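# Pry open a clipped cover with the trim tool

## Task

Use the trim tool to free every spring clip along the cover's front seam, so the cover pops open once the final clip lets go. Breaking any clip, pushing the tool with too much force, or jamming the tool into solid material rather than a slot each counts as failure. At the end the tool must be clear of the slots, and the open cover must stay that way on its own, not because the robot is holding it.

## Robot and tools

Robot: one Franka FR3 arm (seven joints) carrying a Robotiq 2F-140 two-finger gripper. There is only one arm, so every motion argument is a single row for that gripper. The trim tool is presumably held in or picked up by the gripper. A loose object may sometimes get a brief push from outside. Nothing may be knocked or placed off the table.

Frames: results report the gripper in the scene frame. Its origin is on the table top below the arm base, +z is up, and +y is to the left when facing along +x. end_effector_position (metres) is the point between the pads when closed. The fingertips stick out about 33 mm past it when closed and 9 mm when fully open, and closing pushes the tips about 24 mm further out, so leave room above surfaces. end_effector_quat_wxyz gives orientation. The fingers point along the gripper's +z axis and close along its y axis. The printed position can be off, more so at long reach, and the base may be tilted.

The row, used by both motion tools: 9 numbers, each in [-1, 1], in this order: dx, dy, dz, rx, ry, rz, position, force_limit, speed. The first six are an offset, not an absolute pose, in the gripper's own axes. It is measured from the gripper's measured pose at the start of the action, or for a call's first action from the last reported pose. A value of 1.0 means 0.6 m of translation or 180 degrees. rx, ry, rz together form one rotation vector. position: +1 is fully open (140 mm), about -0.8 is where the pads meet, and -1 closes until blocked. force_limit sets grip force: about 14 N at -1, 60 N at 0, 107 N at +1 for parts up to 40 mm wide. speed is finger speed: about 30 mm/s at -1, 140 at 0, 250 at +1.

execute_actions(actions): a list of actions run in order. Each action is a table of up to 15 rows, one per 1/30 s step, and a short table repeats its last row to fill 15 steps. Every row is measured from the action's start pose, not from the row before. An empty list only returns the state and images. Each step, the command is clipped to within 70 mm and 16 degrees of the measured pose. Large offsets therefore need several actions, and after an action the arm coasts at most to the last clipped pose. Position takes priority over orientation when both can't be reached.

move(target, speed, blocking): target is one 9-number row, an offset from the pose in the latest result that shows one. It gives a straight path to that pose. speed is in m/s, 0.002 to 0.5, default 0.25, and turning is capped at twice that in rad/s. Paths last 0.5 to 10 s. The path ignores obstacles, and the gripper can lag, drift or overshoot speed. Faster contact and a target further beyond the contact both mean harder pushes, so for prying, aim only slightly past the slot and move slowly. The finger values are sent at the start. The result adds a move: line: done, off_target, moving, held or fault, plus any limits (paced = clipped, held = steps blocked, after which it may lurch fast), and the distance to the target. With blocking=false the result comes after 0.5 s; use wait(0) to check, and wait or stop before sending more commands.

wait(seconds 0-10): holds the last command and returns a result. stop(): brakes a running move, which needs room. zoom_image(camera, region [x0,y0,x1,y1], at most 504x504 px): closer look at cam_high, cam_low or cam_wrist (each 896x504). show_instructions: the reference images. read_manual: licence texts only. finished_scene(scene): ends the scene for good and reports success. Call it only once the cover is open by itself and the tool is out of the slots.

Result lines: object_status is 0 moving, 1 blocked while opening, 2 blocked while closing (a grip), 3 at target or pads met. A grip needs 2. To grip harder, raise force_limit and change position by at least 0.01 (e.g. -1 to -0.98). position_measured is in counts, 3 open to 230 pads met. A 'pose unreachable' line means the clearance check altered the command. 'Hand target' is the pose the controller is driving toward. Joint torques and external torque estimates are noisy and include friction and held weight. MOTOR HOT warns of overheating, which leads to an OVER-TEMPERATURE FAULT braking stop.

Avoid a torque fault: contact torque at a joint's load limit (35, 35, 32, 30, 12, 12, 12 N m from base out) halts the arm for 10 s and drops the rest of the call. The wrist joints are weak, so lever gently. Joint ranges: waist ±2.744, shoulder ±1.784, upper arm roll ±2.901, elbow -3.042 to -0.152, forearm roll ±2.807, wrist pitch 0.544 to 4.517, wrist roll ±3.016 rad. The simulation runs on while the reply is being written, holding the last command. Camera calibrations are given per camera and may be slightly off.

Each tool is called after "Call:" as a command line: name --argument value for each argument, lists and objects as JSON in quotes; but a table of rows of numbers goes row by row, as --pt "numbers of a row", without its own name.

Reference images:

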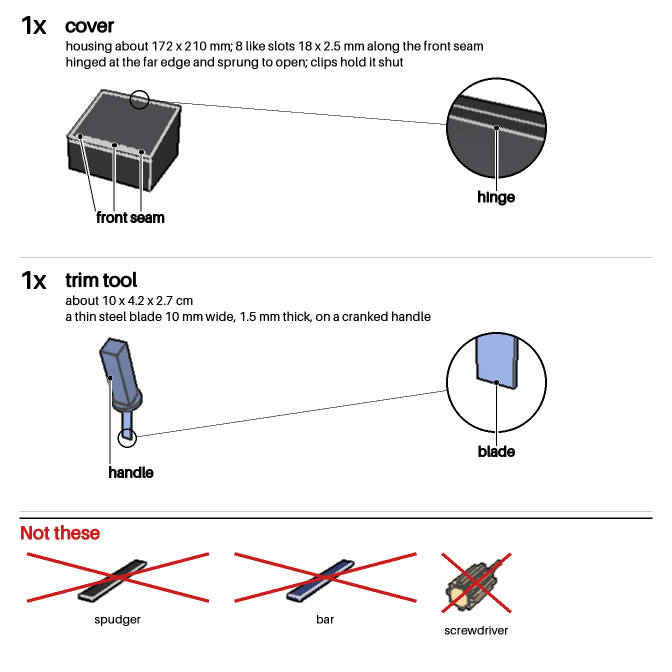

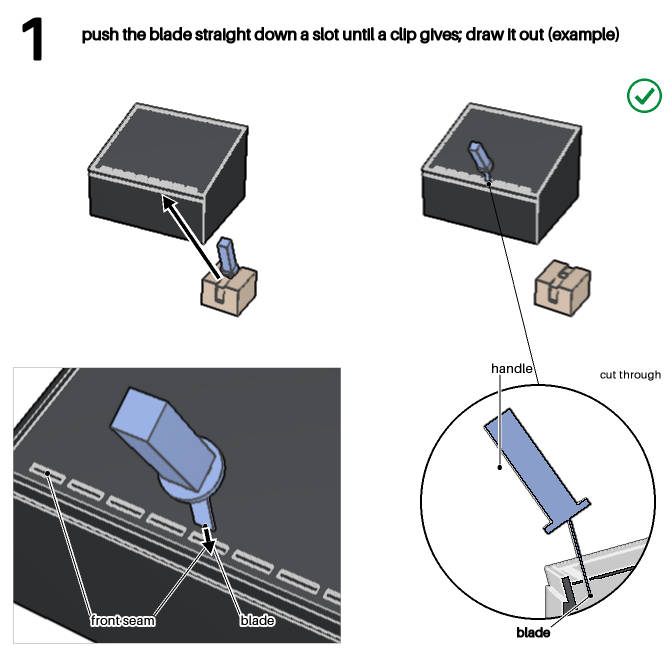

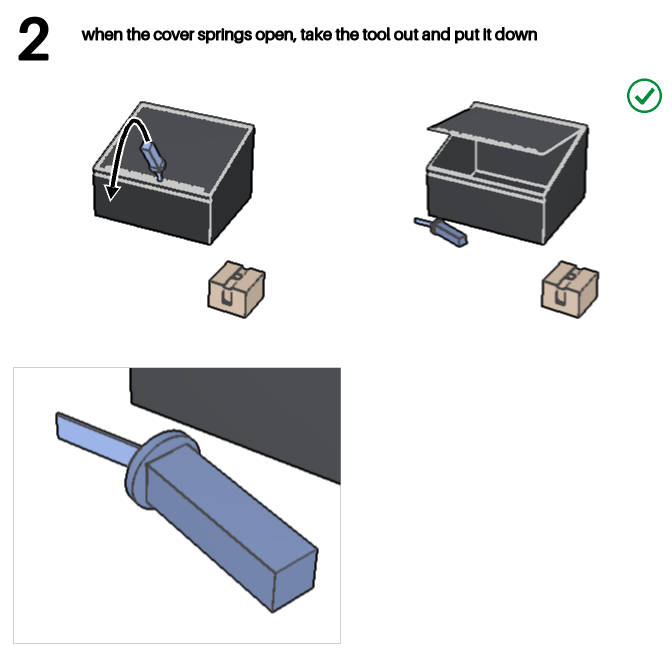

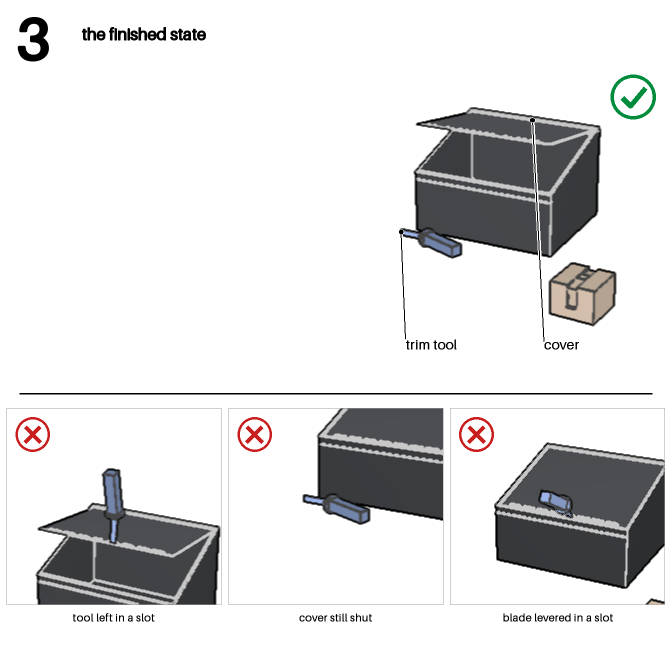

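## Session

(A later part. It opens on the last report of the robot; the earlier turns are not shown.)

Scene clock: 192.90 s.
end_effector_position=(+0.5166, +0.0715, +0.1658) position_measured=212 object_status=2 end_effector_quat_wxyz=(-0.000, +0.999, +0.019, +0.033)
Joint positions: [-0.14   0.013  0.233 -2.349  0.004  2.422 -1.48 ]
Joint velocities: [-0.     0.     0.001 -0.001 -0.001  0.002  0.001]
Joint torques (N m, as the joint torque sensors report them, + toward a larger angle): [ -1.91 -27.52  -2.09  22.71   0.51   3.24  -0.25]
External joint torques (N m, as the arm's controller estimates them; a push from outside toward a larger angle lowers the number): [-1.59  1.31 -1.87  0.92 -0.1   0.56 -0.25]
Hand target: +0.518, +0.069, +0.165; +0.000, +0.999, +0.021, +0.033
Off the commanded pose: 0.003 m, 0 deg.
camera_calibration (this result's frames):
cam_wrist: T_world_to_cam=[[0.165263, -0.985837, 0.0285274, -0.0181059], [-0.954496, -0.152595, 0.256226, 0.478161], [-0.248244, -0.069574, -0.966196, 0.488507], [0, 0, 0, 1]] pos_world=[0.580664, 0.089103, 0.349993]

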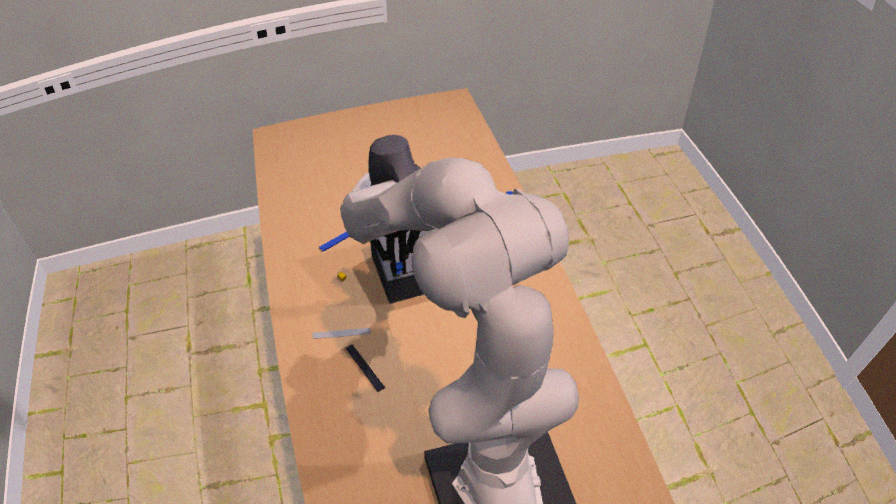

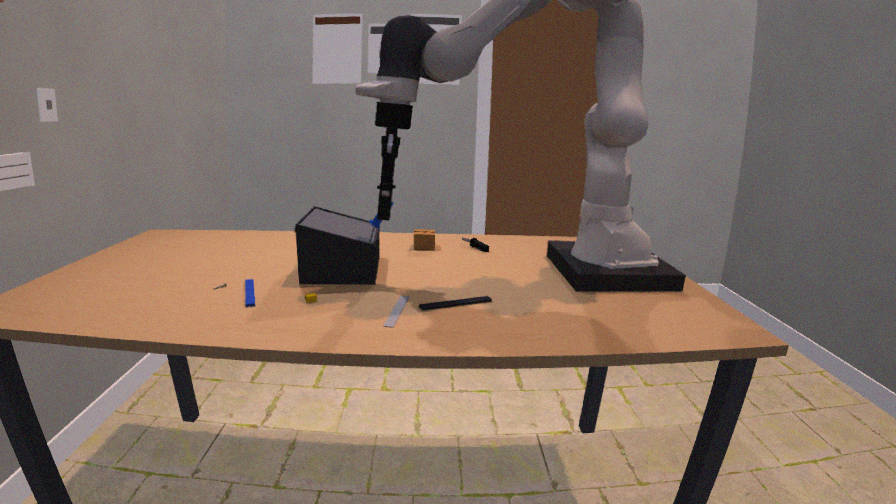

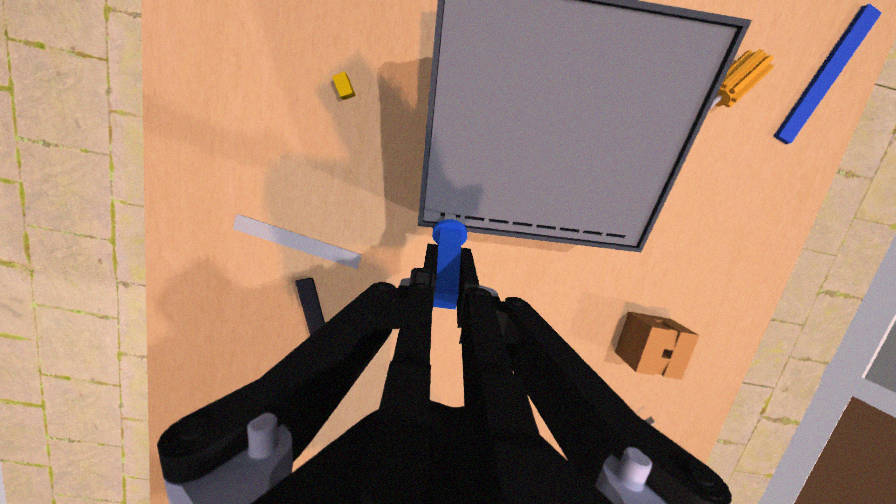

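Call:
execute_actions --actions '[[[-0.0016,0.003,0.00044,0,-0.00095,-0.0005,-1,0.8,-0.6],[-0.0019,0.003,0.00052,0,-0.0011,-0.0005,-1,0.8,-0.6],[-0.0021,0.003,0.00059,0,-0.00127,-0.0005,-1,0.8,-0.6],[-0.0024,0.003,0.00066,0,-0.00143,-0.0005,-1,0.8,-0.6],[-0.00265,0.003,0.00073,0,-0.0016,-0.0005,-1,0.8,-0.6]]]'

Call:
wait --seconds 0.5

Call:
zoom_image --camera "cam_wrist" --region '[434, 202, 474, 227]'

Scene clock: 205.40 s.
end_effector_position=(+0.5162, +0.0714, +0.1656) position_measured=212 object_status=2 end_effector_quat_wxyz=(-0.000, +0.999, +0.019, +0.032)
Joint positions: [-0.14   0.013  0.233 -2.349  0.004  2.421 -1.48 ]
Joint velocities: [ 0.001 -0.001  0.    -0.     0.001 -0.001  0.   ]
Joint torques (N m, as the joint torque sensors report them, + toward a larger angle): [ -1.4  -28.8   -1.72  22.36   1.01   2.06  -0.2 ]
External joint torques (N m, as the arm's controller estimates them; a push from outside toward a larger angle lowers the number): [-1.1   0.04 -1.53  0.55  0.39 -0.62 -0.2 ]
Hand target: +0.515, +0.070, +0.165; -0.000, +0.999, +0.020, +0.030
Off the commanded pose: 0.002 m, 0 deg.
camera_calibration (this result's frames):
cam_wrist: T_world_to_cam=[[0.165241, -0.985843, 0.0284604, -0.0181332], [-0.954154, -0.152494, 0.257557, 0.477397], [-0.249571, -0.0697145, -0.965844, 0.488849], [0, 0, 0, 1]] pos_world=[0.580509, 0.0890035, 0.349711]

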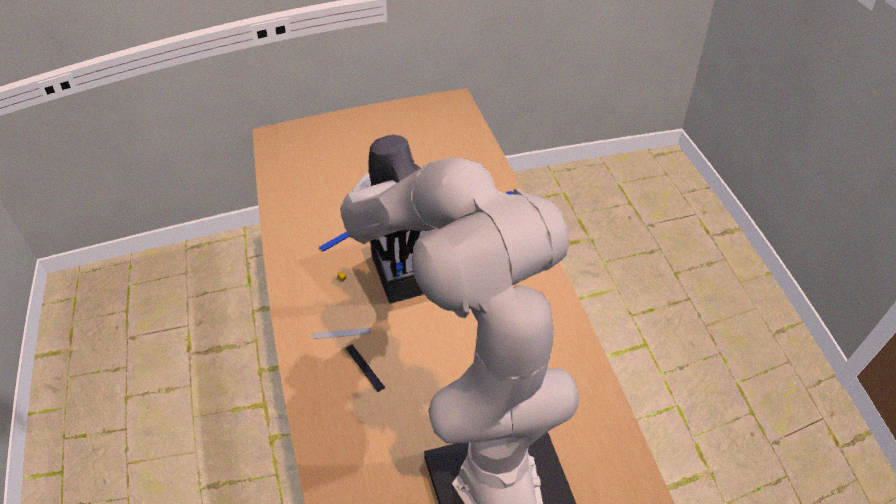

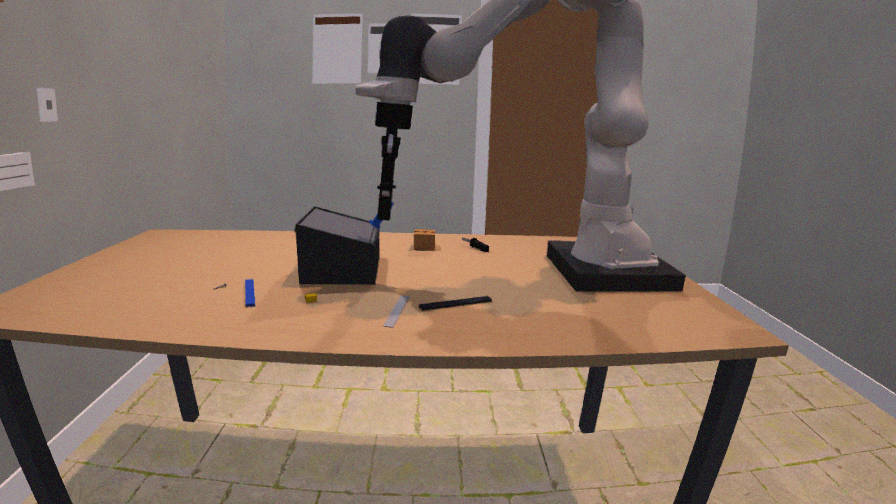

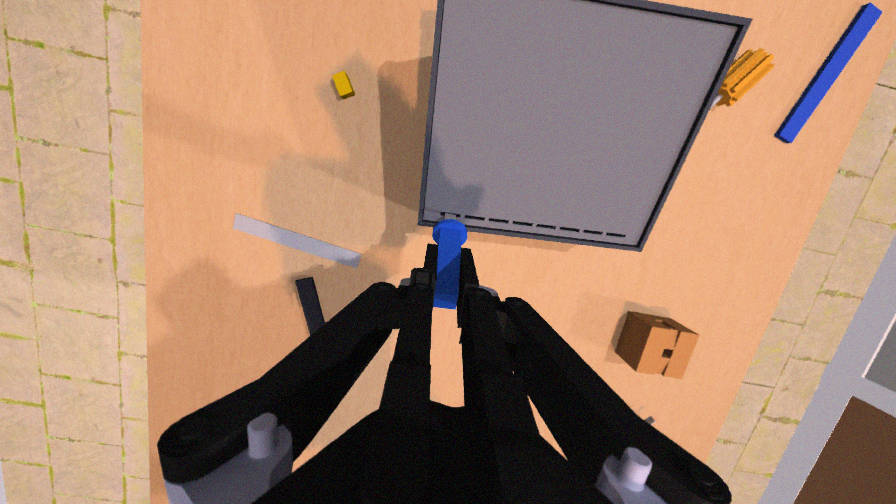

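Scene clock: 205.90 s.
end_effector_position=(+0.5162, +0.0714, +0.1655) position_measured=212 object_status=2 end_effector_quat_wxyz=(+0.000, +0.999, +0.019, +0.032)
Joint positions: [-0.14   0.013  0.233 -2.349  0.004  2.421 -1.48 ]
Joint velocities: [ 0.    -0.     0.    -0.001 -0.001 -0.     0.001]
Joint torques (N m, as the joint torque sensors report them, + toward a larger angle): [ -1.63 -28.94  -1.62  22.28   1.04   2.04  -0.21]
External joint torques (N m, as the arm's controller estimates them; a push from outside toward a larger angle lowers the number): [-1.25 -0.19 -1.35  0.49  0.43 -0.64 -0.22]
Hand target: +0.515, +0.070, +0.165; -0.000, +0.999, +0.020, +0.030
Off the commanded pose: 0.002 m, 0 deg.
wait: 0.50 s; at rest by 0.17 s
camera_calibration (this result's frames):
cam_wrist: T_world_to_cam=[[0.165244, -0.985842, 0.0284548, -0.0181318], [-0.954116, -0.152488, 0.257703, 0.477312], [-0.249715, -0.0697329, -0.965805, 0.488891], [0, 0, 0, 1]] pos_world=[0.58049, 0.0890008, 0.349685]

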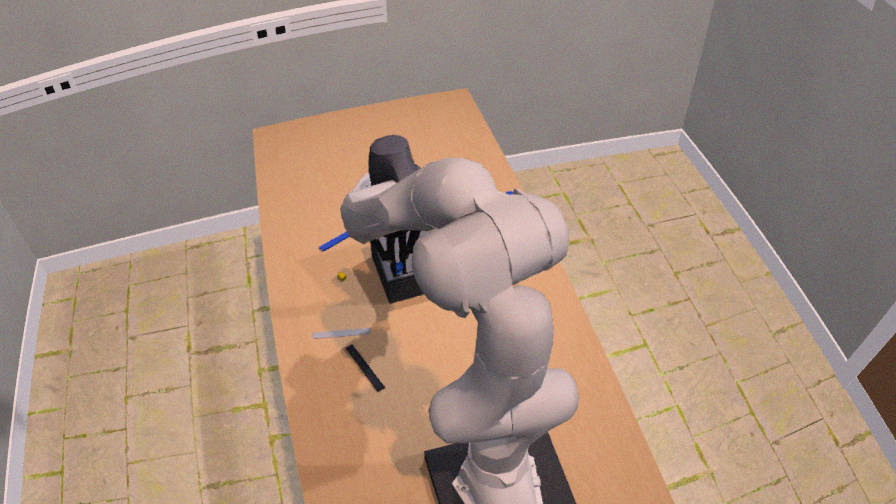

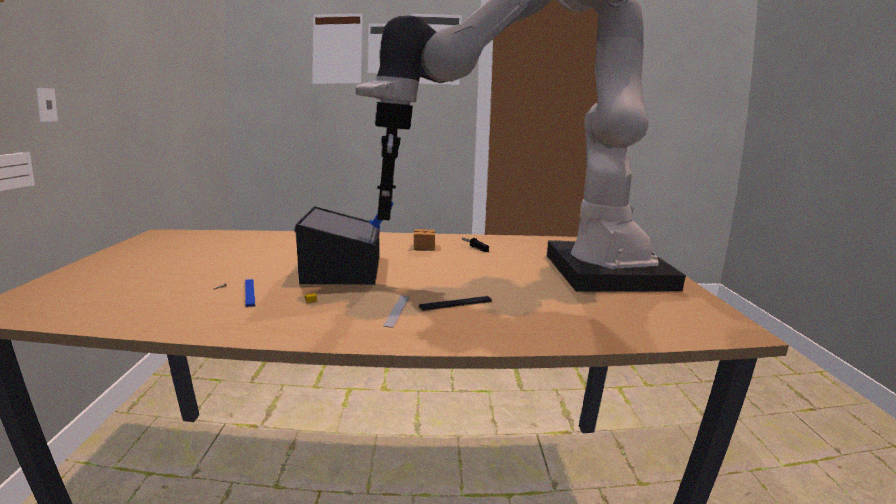

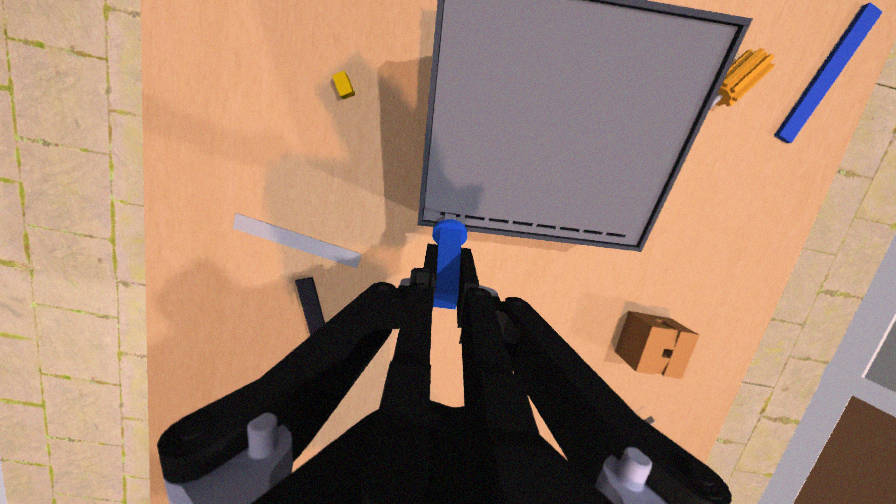

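Region (434, 202, 474, 227) of cam_wrist's 896x504 image, scaled by 12.600, with more detail than that image has; it fills the top 315 rows of this view, and the rest is white.

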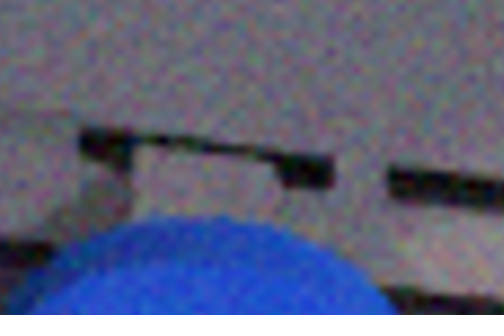

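Call:
execute_actions --actions '[[[0.00065,0.003,0.00228,0,0.0001,-0.0005,-1,0.8,-0.6],[0.00071,0.003,0.00258,0,0.0001,-0.0005,-1,0.8,-0.6],[0.00078,0.003,0.00288,0,0.0001,-0.0005,-1,0.8,-0.6],[0.00084,0.003,0.00317,0,0.0001,-0.0005,-1,0.8,-0.6],[0.0009,0.003,0.00347,0,0.0001,-0.0005,-1,0.8,-0.6],[0.00097,0.003,0.00377,0,0.0001,-0.0005,-1,0.8,-0.6],[0.00103,0.003,0.00406,0,0.0001,-0.0005,-1,0.8,-0.6],[0.0011,0.003,0.00436,0,0.0001,-0.0005,-1,0.8,-0.6],[0.00116,0.003,0.00466,0,0.0001,-0.0005,-1,0.8,-0.6],[0.00122,0.003,0.00495,0,0.0001,-0.0005,-1,0.8,-0.6],[0.00129,0.003,0.00525,0,0.0001,-0.0005,-1,0.8,-0.6],[0.00135,0.003,0.00555,0,0.0001,-0.0005,-1,0.8,-0.6],[0.00141,0.003,0.00584,0,0.0001,-0.0005,-1,0.8,-0.6],[0.00148,0.003,0.00614,0,0.0001,-0.0005,-1,0.8,-0.6],[0.00154,0.003,0.00643,0,0.0001,-0.0005,-1,0.8,-0.6]]]'

Call:
wait --seconds 0.5

Call:
zoom_image --camera "cam_wrist" --region '[434, 202, 474, 227]'

Scene clock: 214.40 s.
end_effector_position=(+0.5162, +0.0716, +0.1630) position_measured=212 object_status=2 end_effector_quat_wxyz=(-0.001, +0.999, +0.019, +0.031)
Joint positions: [-0.14   0.019  0.233 -2.349  0.004  2.425 -1.48 ]
Joint velocities: [-0.     0.011 -0.    -0.    -0.001  0.011  0.002]
Joint torques (N m, as the joint torque sensors report them, + toward a larger angle): [ -1.72 -27.46  -2.01  22.67  -0.01   3.07  -0.05]
External joint torques (N m, as the arm's controller estimates them; a push from outside toward a larger angle lowers the number): [-1.37  1.61 -1.82  0.9  -0.61  0.39 -0.05]
Hand target: +0.517, +0.070, +0.162; +0.000, +0.999, +0.020, +0.032
Off the commanded pose: 0.003 m, 0 deg.
camera_calibration (this result's frames):
cam_wrist: T_world_to_cam=[[0.165247, -0.985881, 0.0270713, -0.0175899], [-0.953678, -0.152733, 0.259172, 0.477598], [-0.251378, -0.0686448, -0.965452, 0.487213], [0, 0, 0, 1]] pos_world=[0.580856, 0.0890481, 0.347077]

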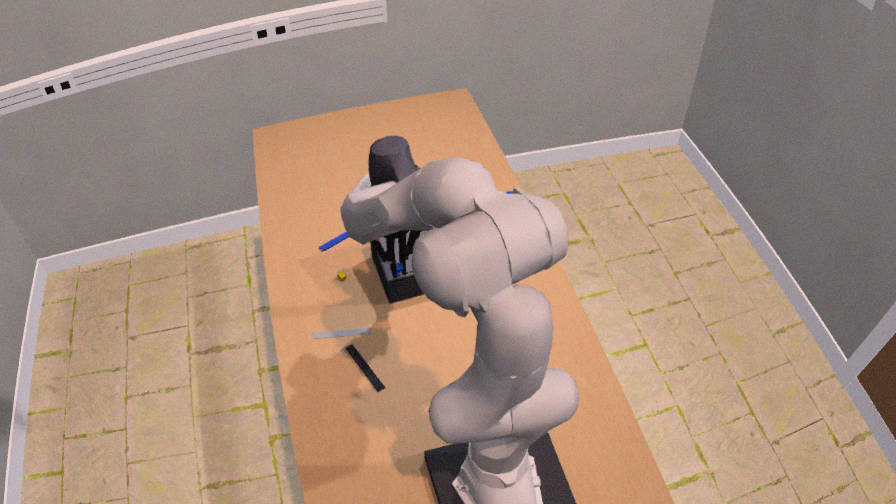

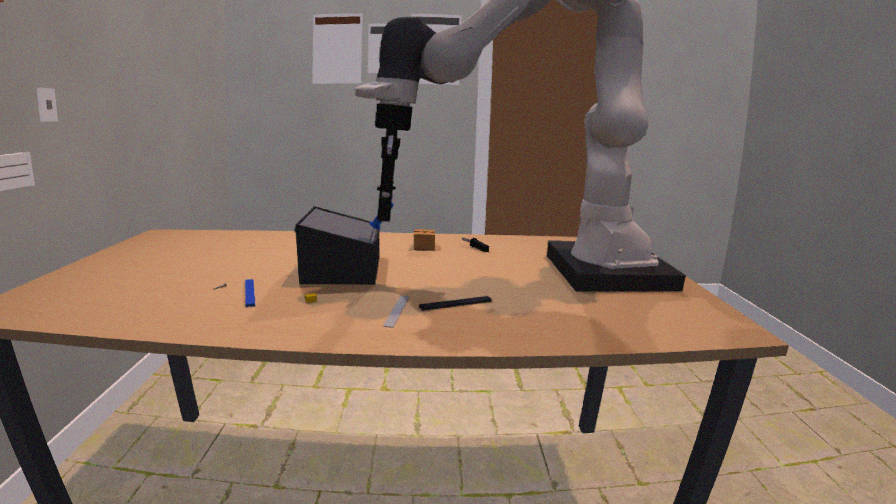

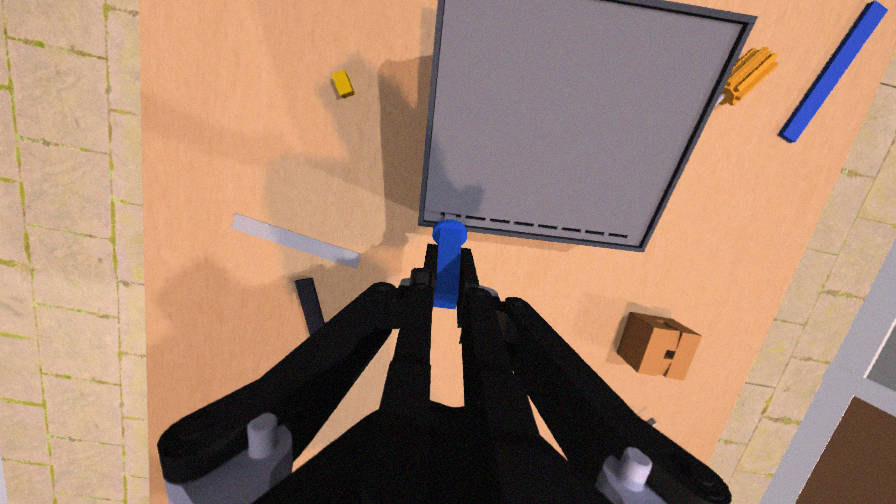

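Scene clock: 214.90 s.
end_effector_position=(+0.5164, +0.0717, +0.1626) position_measured=212 object_status=2 end_effector_quat_wxyz=(-0.001, +0.999, +0.019, +0.031)
Joint positions: [-0.14   0.02   0.233 -2.349  0.004  2.426 -1.48 ]
Joint velocities: [-0.     0.001  0.     0.     0.     0.    -0.   ]
Joint torques (N m, as the joint torque sensors report them, + toward a larger angle): [ -1.79 -27.19  -1.75  22.47   0.02   3.13  -0.05]
External joint torques (N m, as the arm's controller estimates them; a push from outside toward a larger angle lowers the number): [-1.46  1.66 -1.59  0.79 -0.59  0.46 -0.05]
Hand target: +0.517, +0.070, +0.162; +0.000, +0.999, +0.020, +0.032
Off the commanded pose: 0.002 m, 0 deg.
wait: 0.50 s; at rest by 0.17 s
camera_calibration (this result's frames):
cam_wrist: T_world_to_cam=[[0.16523, -0.98589, 0.026821, -0.0174883], [-0.953749, -0.152801, 0.258871, 0.478], [-0.25112, -0.0683537, -0.965539, 0.486712], [0, 0, 0, 1]] pos_world=[0.581005, 0.0890657, 0.346669]

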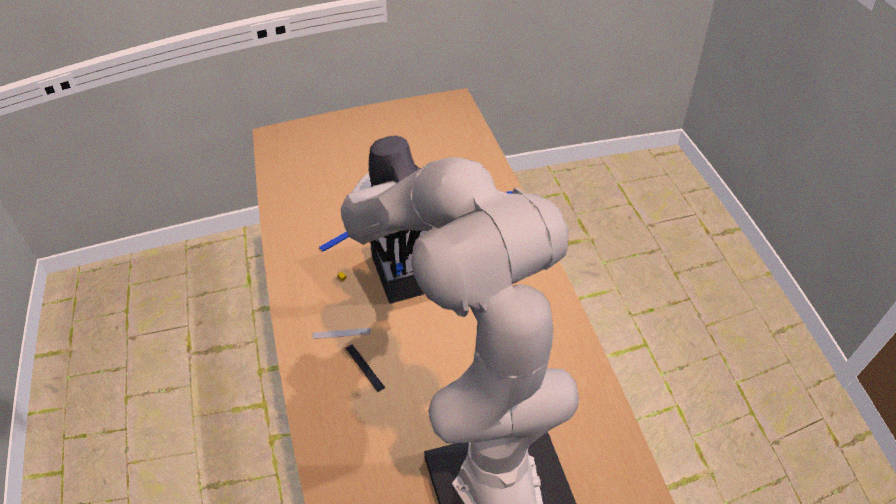

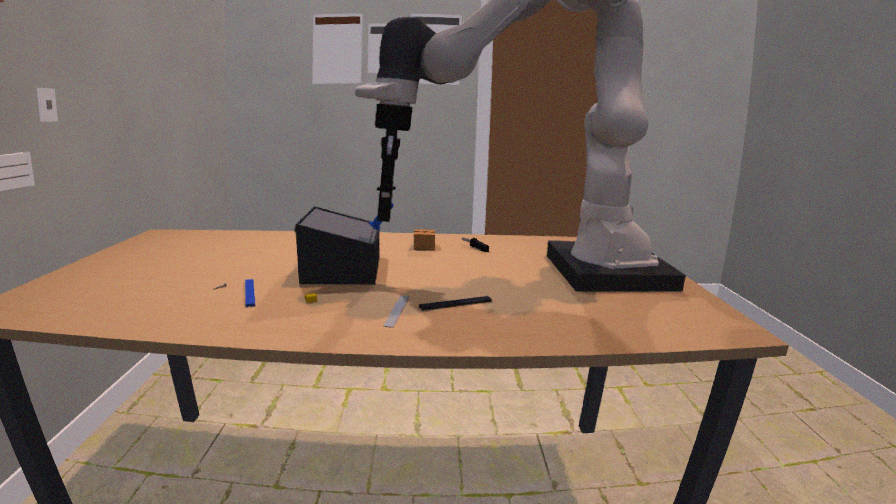

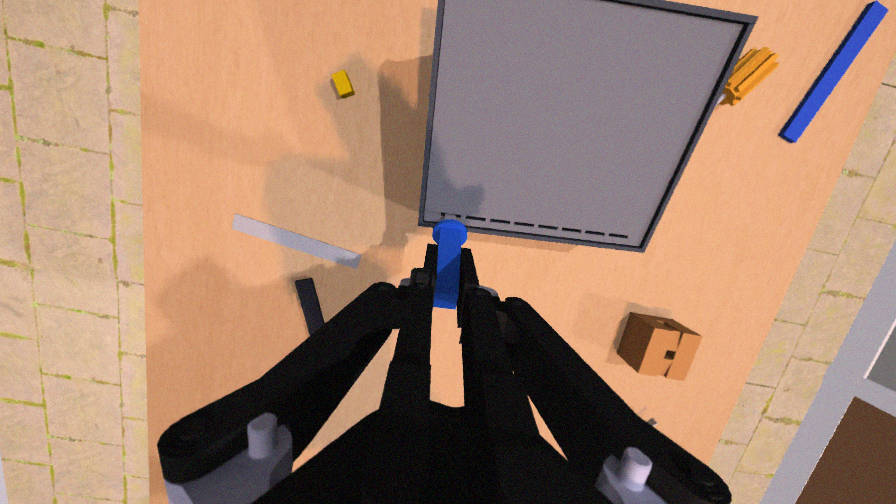

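Region (434, 202, 474, 227) of cam_wrist's 896x504 image, scaled by 12.600, with more detail than that image has; it fills the top 315 rows of this view, and the rest is white.

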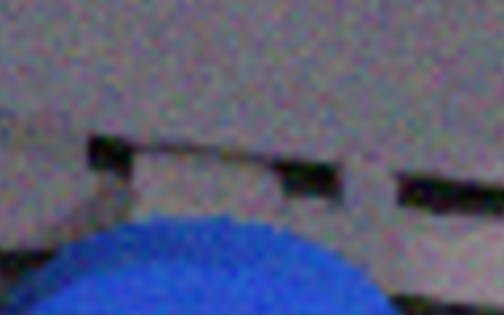

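Call:
move --target '[0.00345,0.003,0.0099,0,0.0009,-0.0005,-1,0.8,-0.6]' --speed 0.004

Call:
zoom_image --camera "cam_wrist" --region '[420, 190, 500, 240]'

Scene clock: 221.80 s.
end_effector_position=(+0.5178, +0.0722, +0.1576) position_measured=212 object_status=2 end_effector_quat_wxyz=(-0.002, +0.999, +0.020, +0.031)
Joint positions: [-0.14   0.033  0.233 -2.349  0.002  2.439 -1.48 ]
Joint velocities: [-0.     0.001  0.001  0.001 -0.001  0.003  0.001]
Joint torques (N m, as the joint torque sensors report them, + toward a larger angle): [ -1.6  -27.55  -1.82  22.48  -0.22   3.2    0.  ]
External joint torques (N m, as the arm's controller estimates them; a push from outside toward a larger angle lowers the number): [-1.24  1.68 -1.72  0.9  -0.82  0.53  0.  ]
Hand target: +0.519, +0.070, +0.157; -0.001, +0.999, +0.020, +0.032
Off the commanded pose: 0.003 m, 0 deg.
move: done
camera_calibration (this result's frames):
cam_wrist: T_world_to_cam=[[0.166191, -0.985776, 0.0250289, -0.0172995], [-0.953715, -0.154231, 0.258148, 0.48086], [-0.250616, -0.0667722, -0.965781, 0.481898], [0, 0, 0, 1]] pos_world=[0.58225, 0.0892877, 0.341708]

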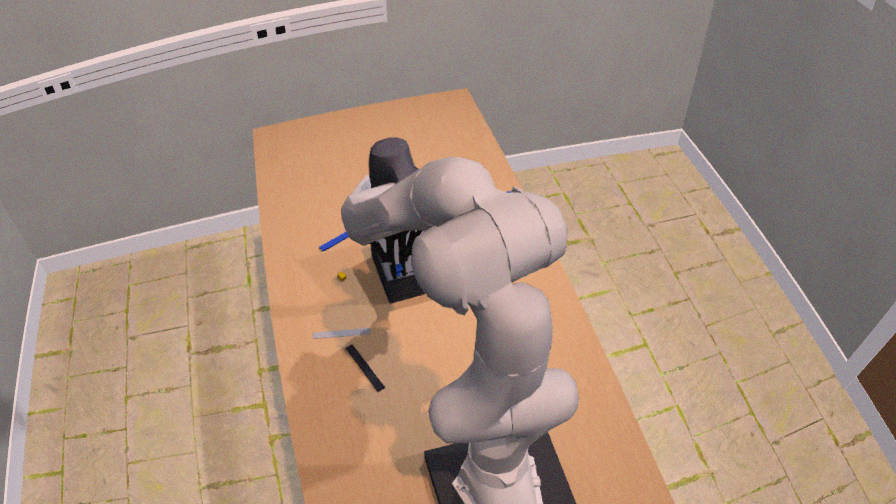

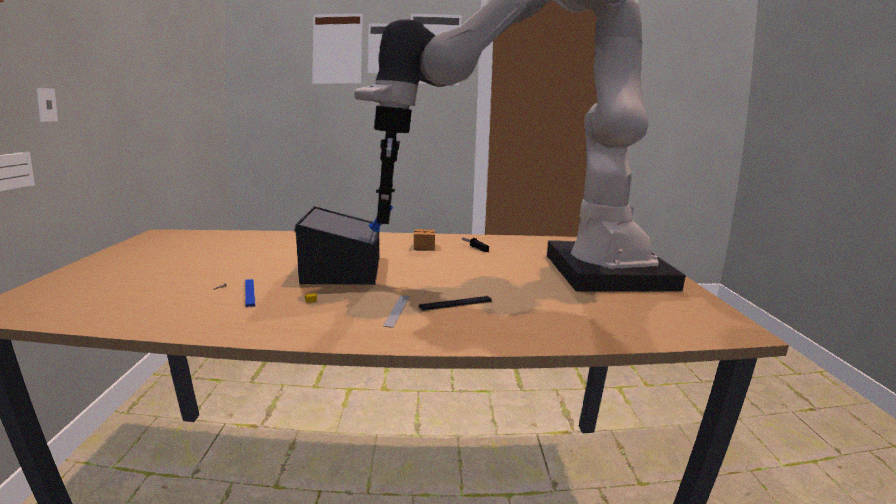

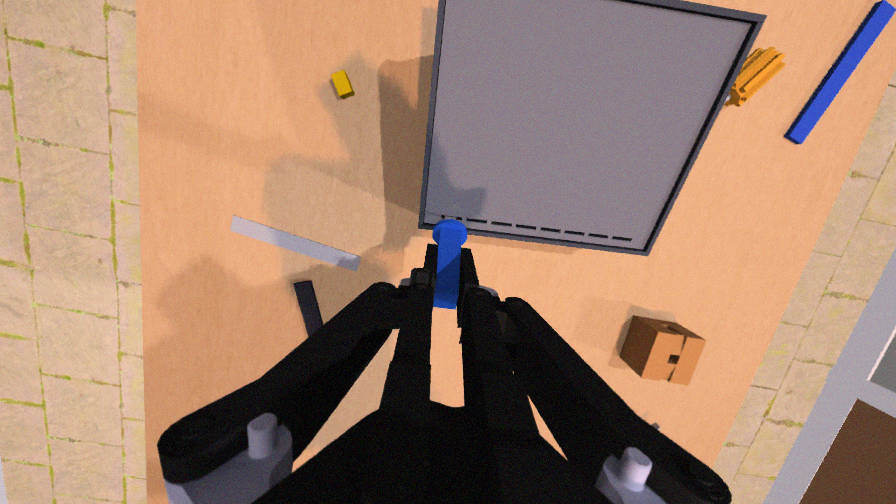

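Region (420, 190, 500, 240) of cam_wrist's 896x504 image, scaled by 6.300, with more detail than that image has; it fills the top 315 rows of this view, and the rest is white.

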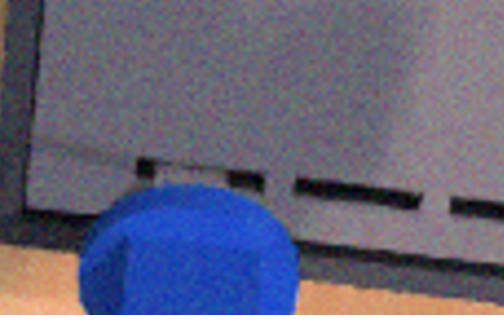

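Call:
move --target '[0.0026,0.005,0.0070,0,0.0008,-0.0005,-1,0.8,-0.6]' --speed 0.004

Scene clock: 225.47 s.
end_effector_position=(+0.5184, +0.0724, +0.1554) position_measured=212 object_status=2 end_effector_quat_wxyz=(-0.002, +0.999, +0.020, +0.032)
Joint positions: [-0.14   0.038  0.233 -2.349  0.002  2.445 -1.48 ]
Joint velocities: [ 0.001 -0.    -0.001  0.001 -0.001 -0.001 -0.   ]
Joint torques (N m, as the joint torque sensors report them, + toward a larger angle): [ -2.35 -26.24  -2.31  22.12  -0.07   3.64  -0.16]
External joint torques (N m, as the arm's controller estimates them; a push from outside toward a larger angle lowers the number): [-1.92  3.19 -2.18  0.53 -0.67  0.95 -0.16]
Hand target: +0.520, +0.069, +0.154; -0.002, +0.999, +0.020, +0.033
Off the commanded pose: 0.004 m, 0 deg.
move: off_target
camera_calibration (this result's frames):
cam_wrist: T_world_to_cam=[[0.166091, -0.98582, 0.0239216, -0.0169083], [-0.953809, -0.154445, 0.257672, 0.482163], [-0.250324, -0.0656137, -0.965936, 0.479786], [0, 0, 0, 1]] pos_world=[0.582802, 0.0892798, 0.339607]

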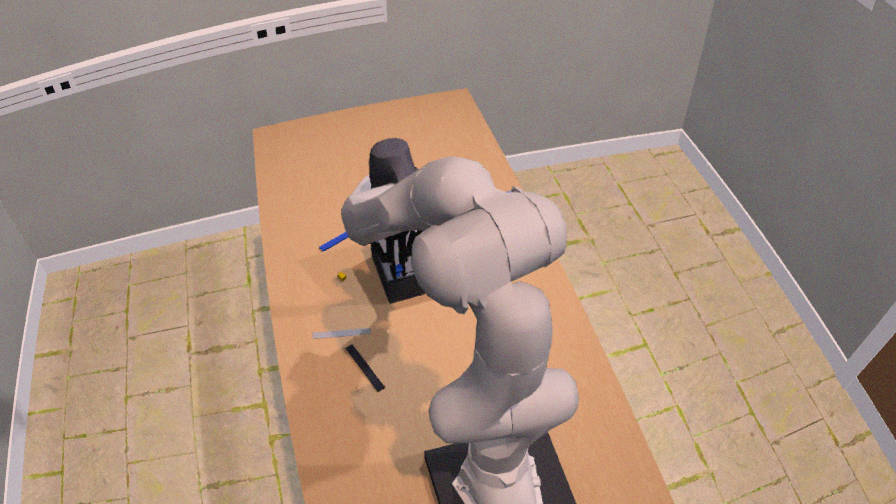

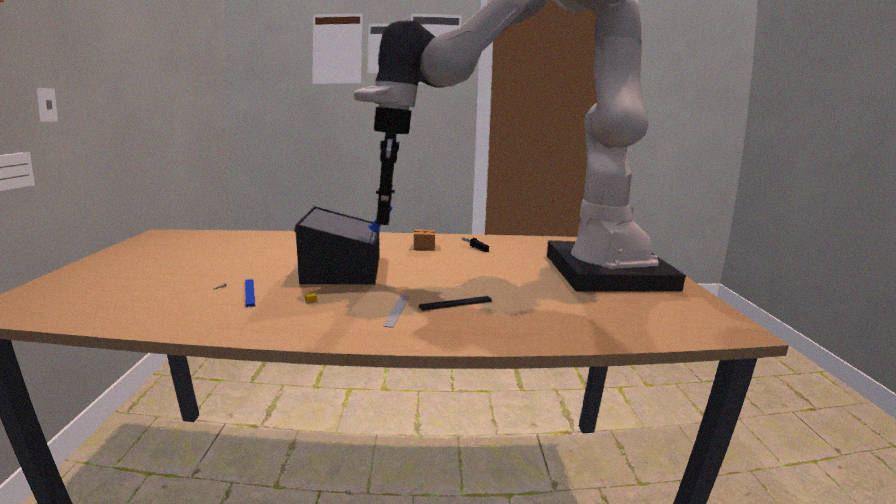

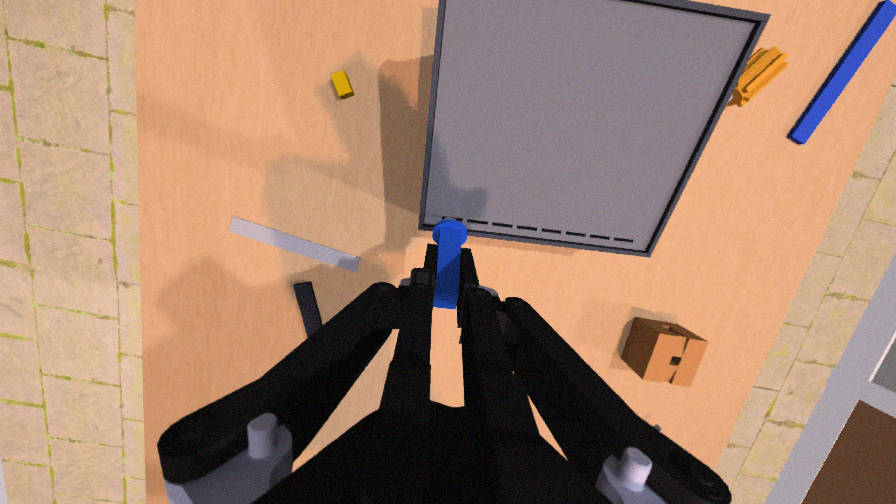

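Call:
move --target '[-0.00263,0.002,0.00745,0,-0.00146,0,-1,0.8,-0.6]' --speed 0.004

Scene clock: 231.67 s.
end_effector_position=(+0.5184, +0.0724, +0.1554) position_measured=212 object_status=2 end_effector_quat_wxyz=(-0.002, +0.999, +0.020, +0.031)
Joint positions: [-0.14   0.038  0.233 -2.349  0.002  2.445 -1.48 ]
Joint velocities: [-0.     0.001  0.    -0.     0.001 -0.    -0.   ]
Joint torques (N m, as the joint torque sensors report them, + toward a larger angle): [ -0.95 -24.45  -1.25  20.76   0.26   3.38   0.08]
External joint torques (N m, as the arm's controller estimates them; a push from outside toward a larger angle lowers the number): [-0.52  4.78 -1.13 -0.66 -0.34  0.72  0.08]
Hand target: +0.517, +0.071, +0.151; -0.002, +0.999, +0.020, +0.029
Off the commanded pose: 0.005 m, 0 deg.
move: off_target
camera_calibration (this result's frames):
cam_wrist: T_world_to_cam=[[0.166083, -0.985822, 0.0239115, -0.0169045], [-0.953798, -0.154437, 0.257719, 0.48214], [-0.250373, -0.0656095, -0.965924, 0.479778], [0, 0, 0, 1]] pos_world=[0.582795, 0.0892733, 0.339576]

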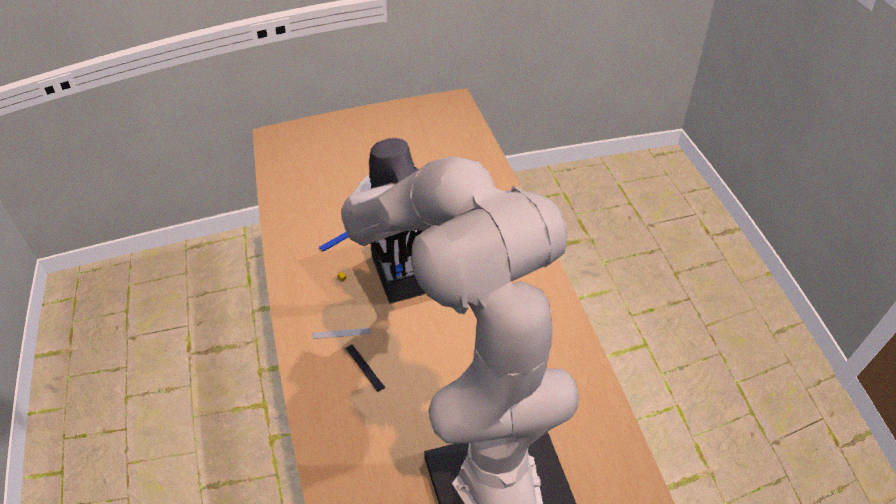

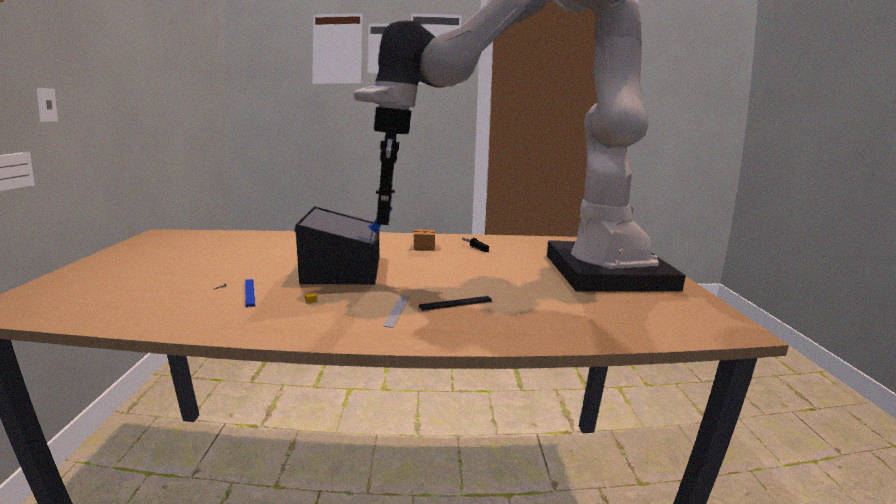

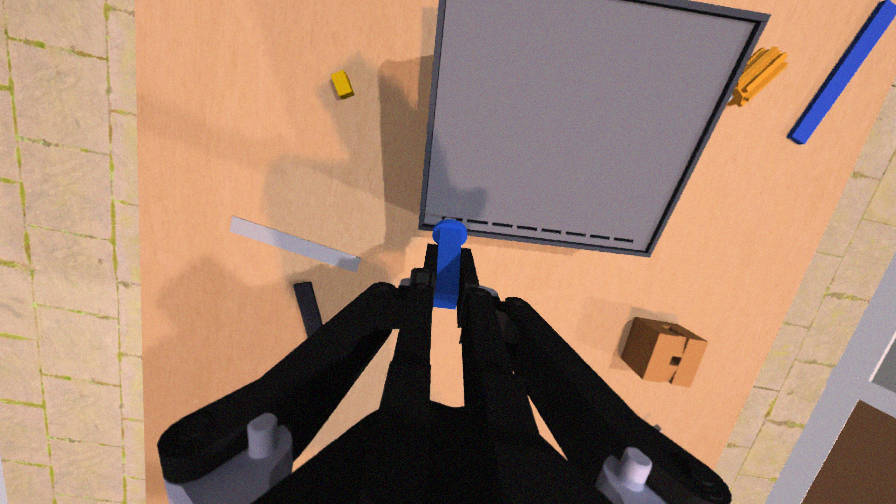

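Call:
move --target '[-0.00645,0,-0.028,0,-0.0006,0,-1,0.8,-0.6]' --speed 0.01

Scene clock: 237.20 s.
end_effector_position=(+0.5148, +0.0719, +0.1714) position_measured=212 object_status=2 end_effector_quat_wxyz=(-0.002, +0.999, +0.017, +0.032)
Joint positions: [-0.14  -0.001  0.233 -2.35   0.014  2.408 -1.483]
Joint velocities: [-0.     0.001 -0.001 -0.002  0.001 -0.009 -0.002]
Joint torques (N m, as the joint torque sensors report them, + toward a larger angle): [ -0.26 -29.98  -0.9   22.27   1.62   2.04  -0.32]
External joint torques (N m, as the arm's controller estimates them; a push from outside toward a larger angle lowers the number): [ 0.17 -1.75 -0.45  0.51  1.   -0.61 -0.32]
Hand target: +0.513, +0.072, +0.172; -0.003, +0.999, +0.020, +0.031
Off the commanded pose: 0.002 m, 0 deg.
move: done
camera_calibration (this result's frames):
cam_wrist: T_world_to_cam=[[0.161628, -0.986536, 0.0249707, -0.0150083], [-0.95482, -0.149937, 0.25659, 0.474983], [-0.249391, -0.0653147, -0.966198, 0.493789], [0, 0, 0, 1]] pos_world=[0.579095, 0.0886632, 0.355597]

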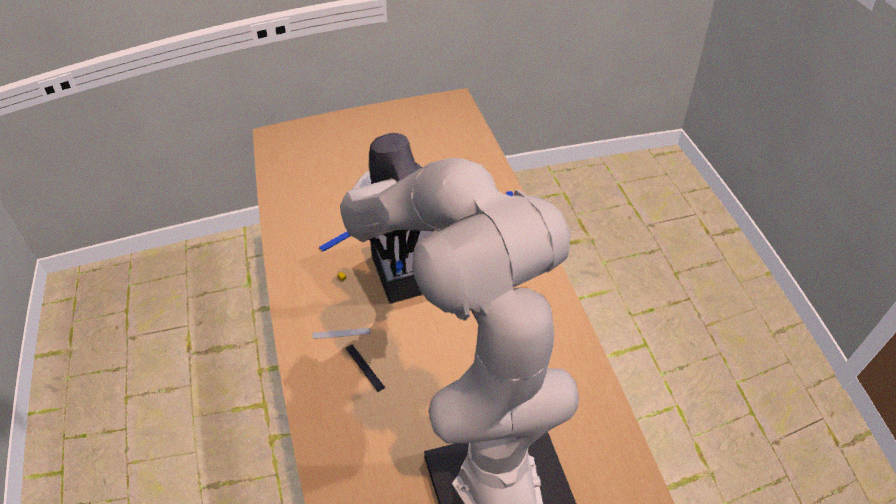

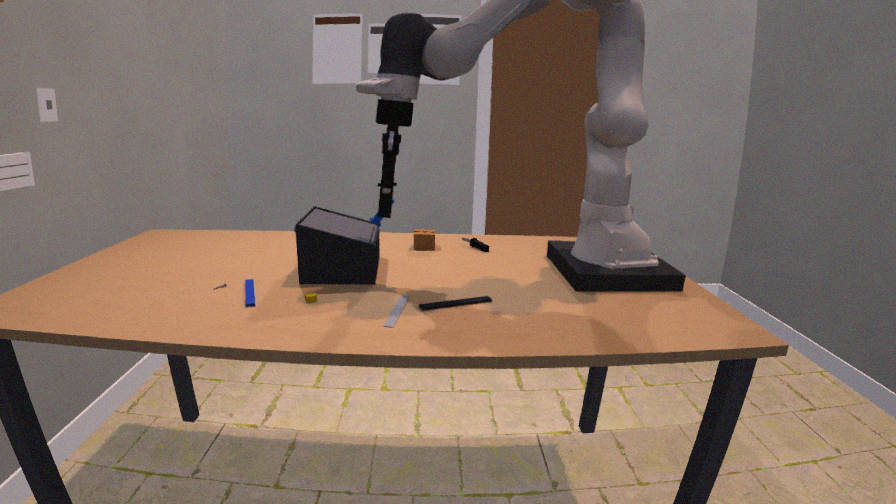

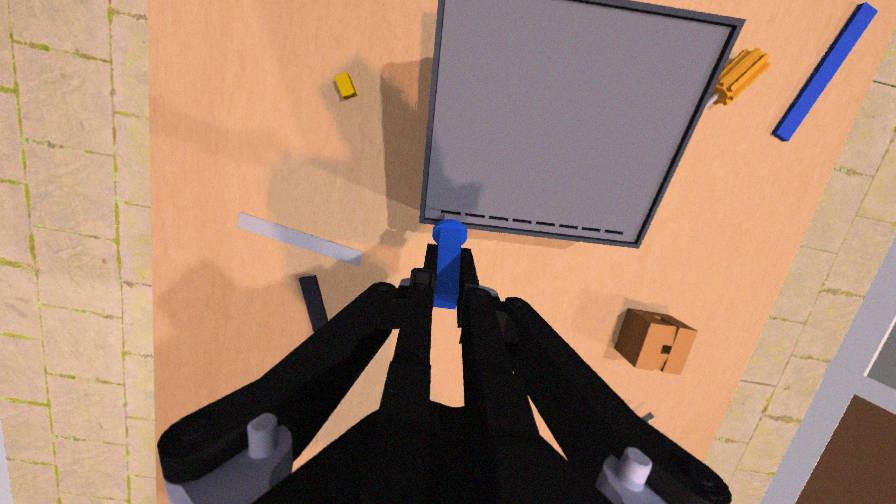

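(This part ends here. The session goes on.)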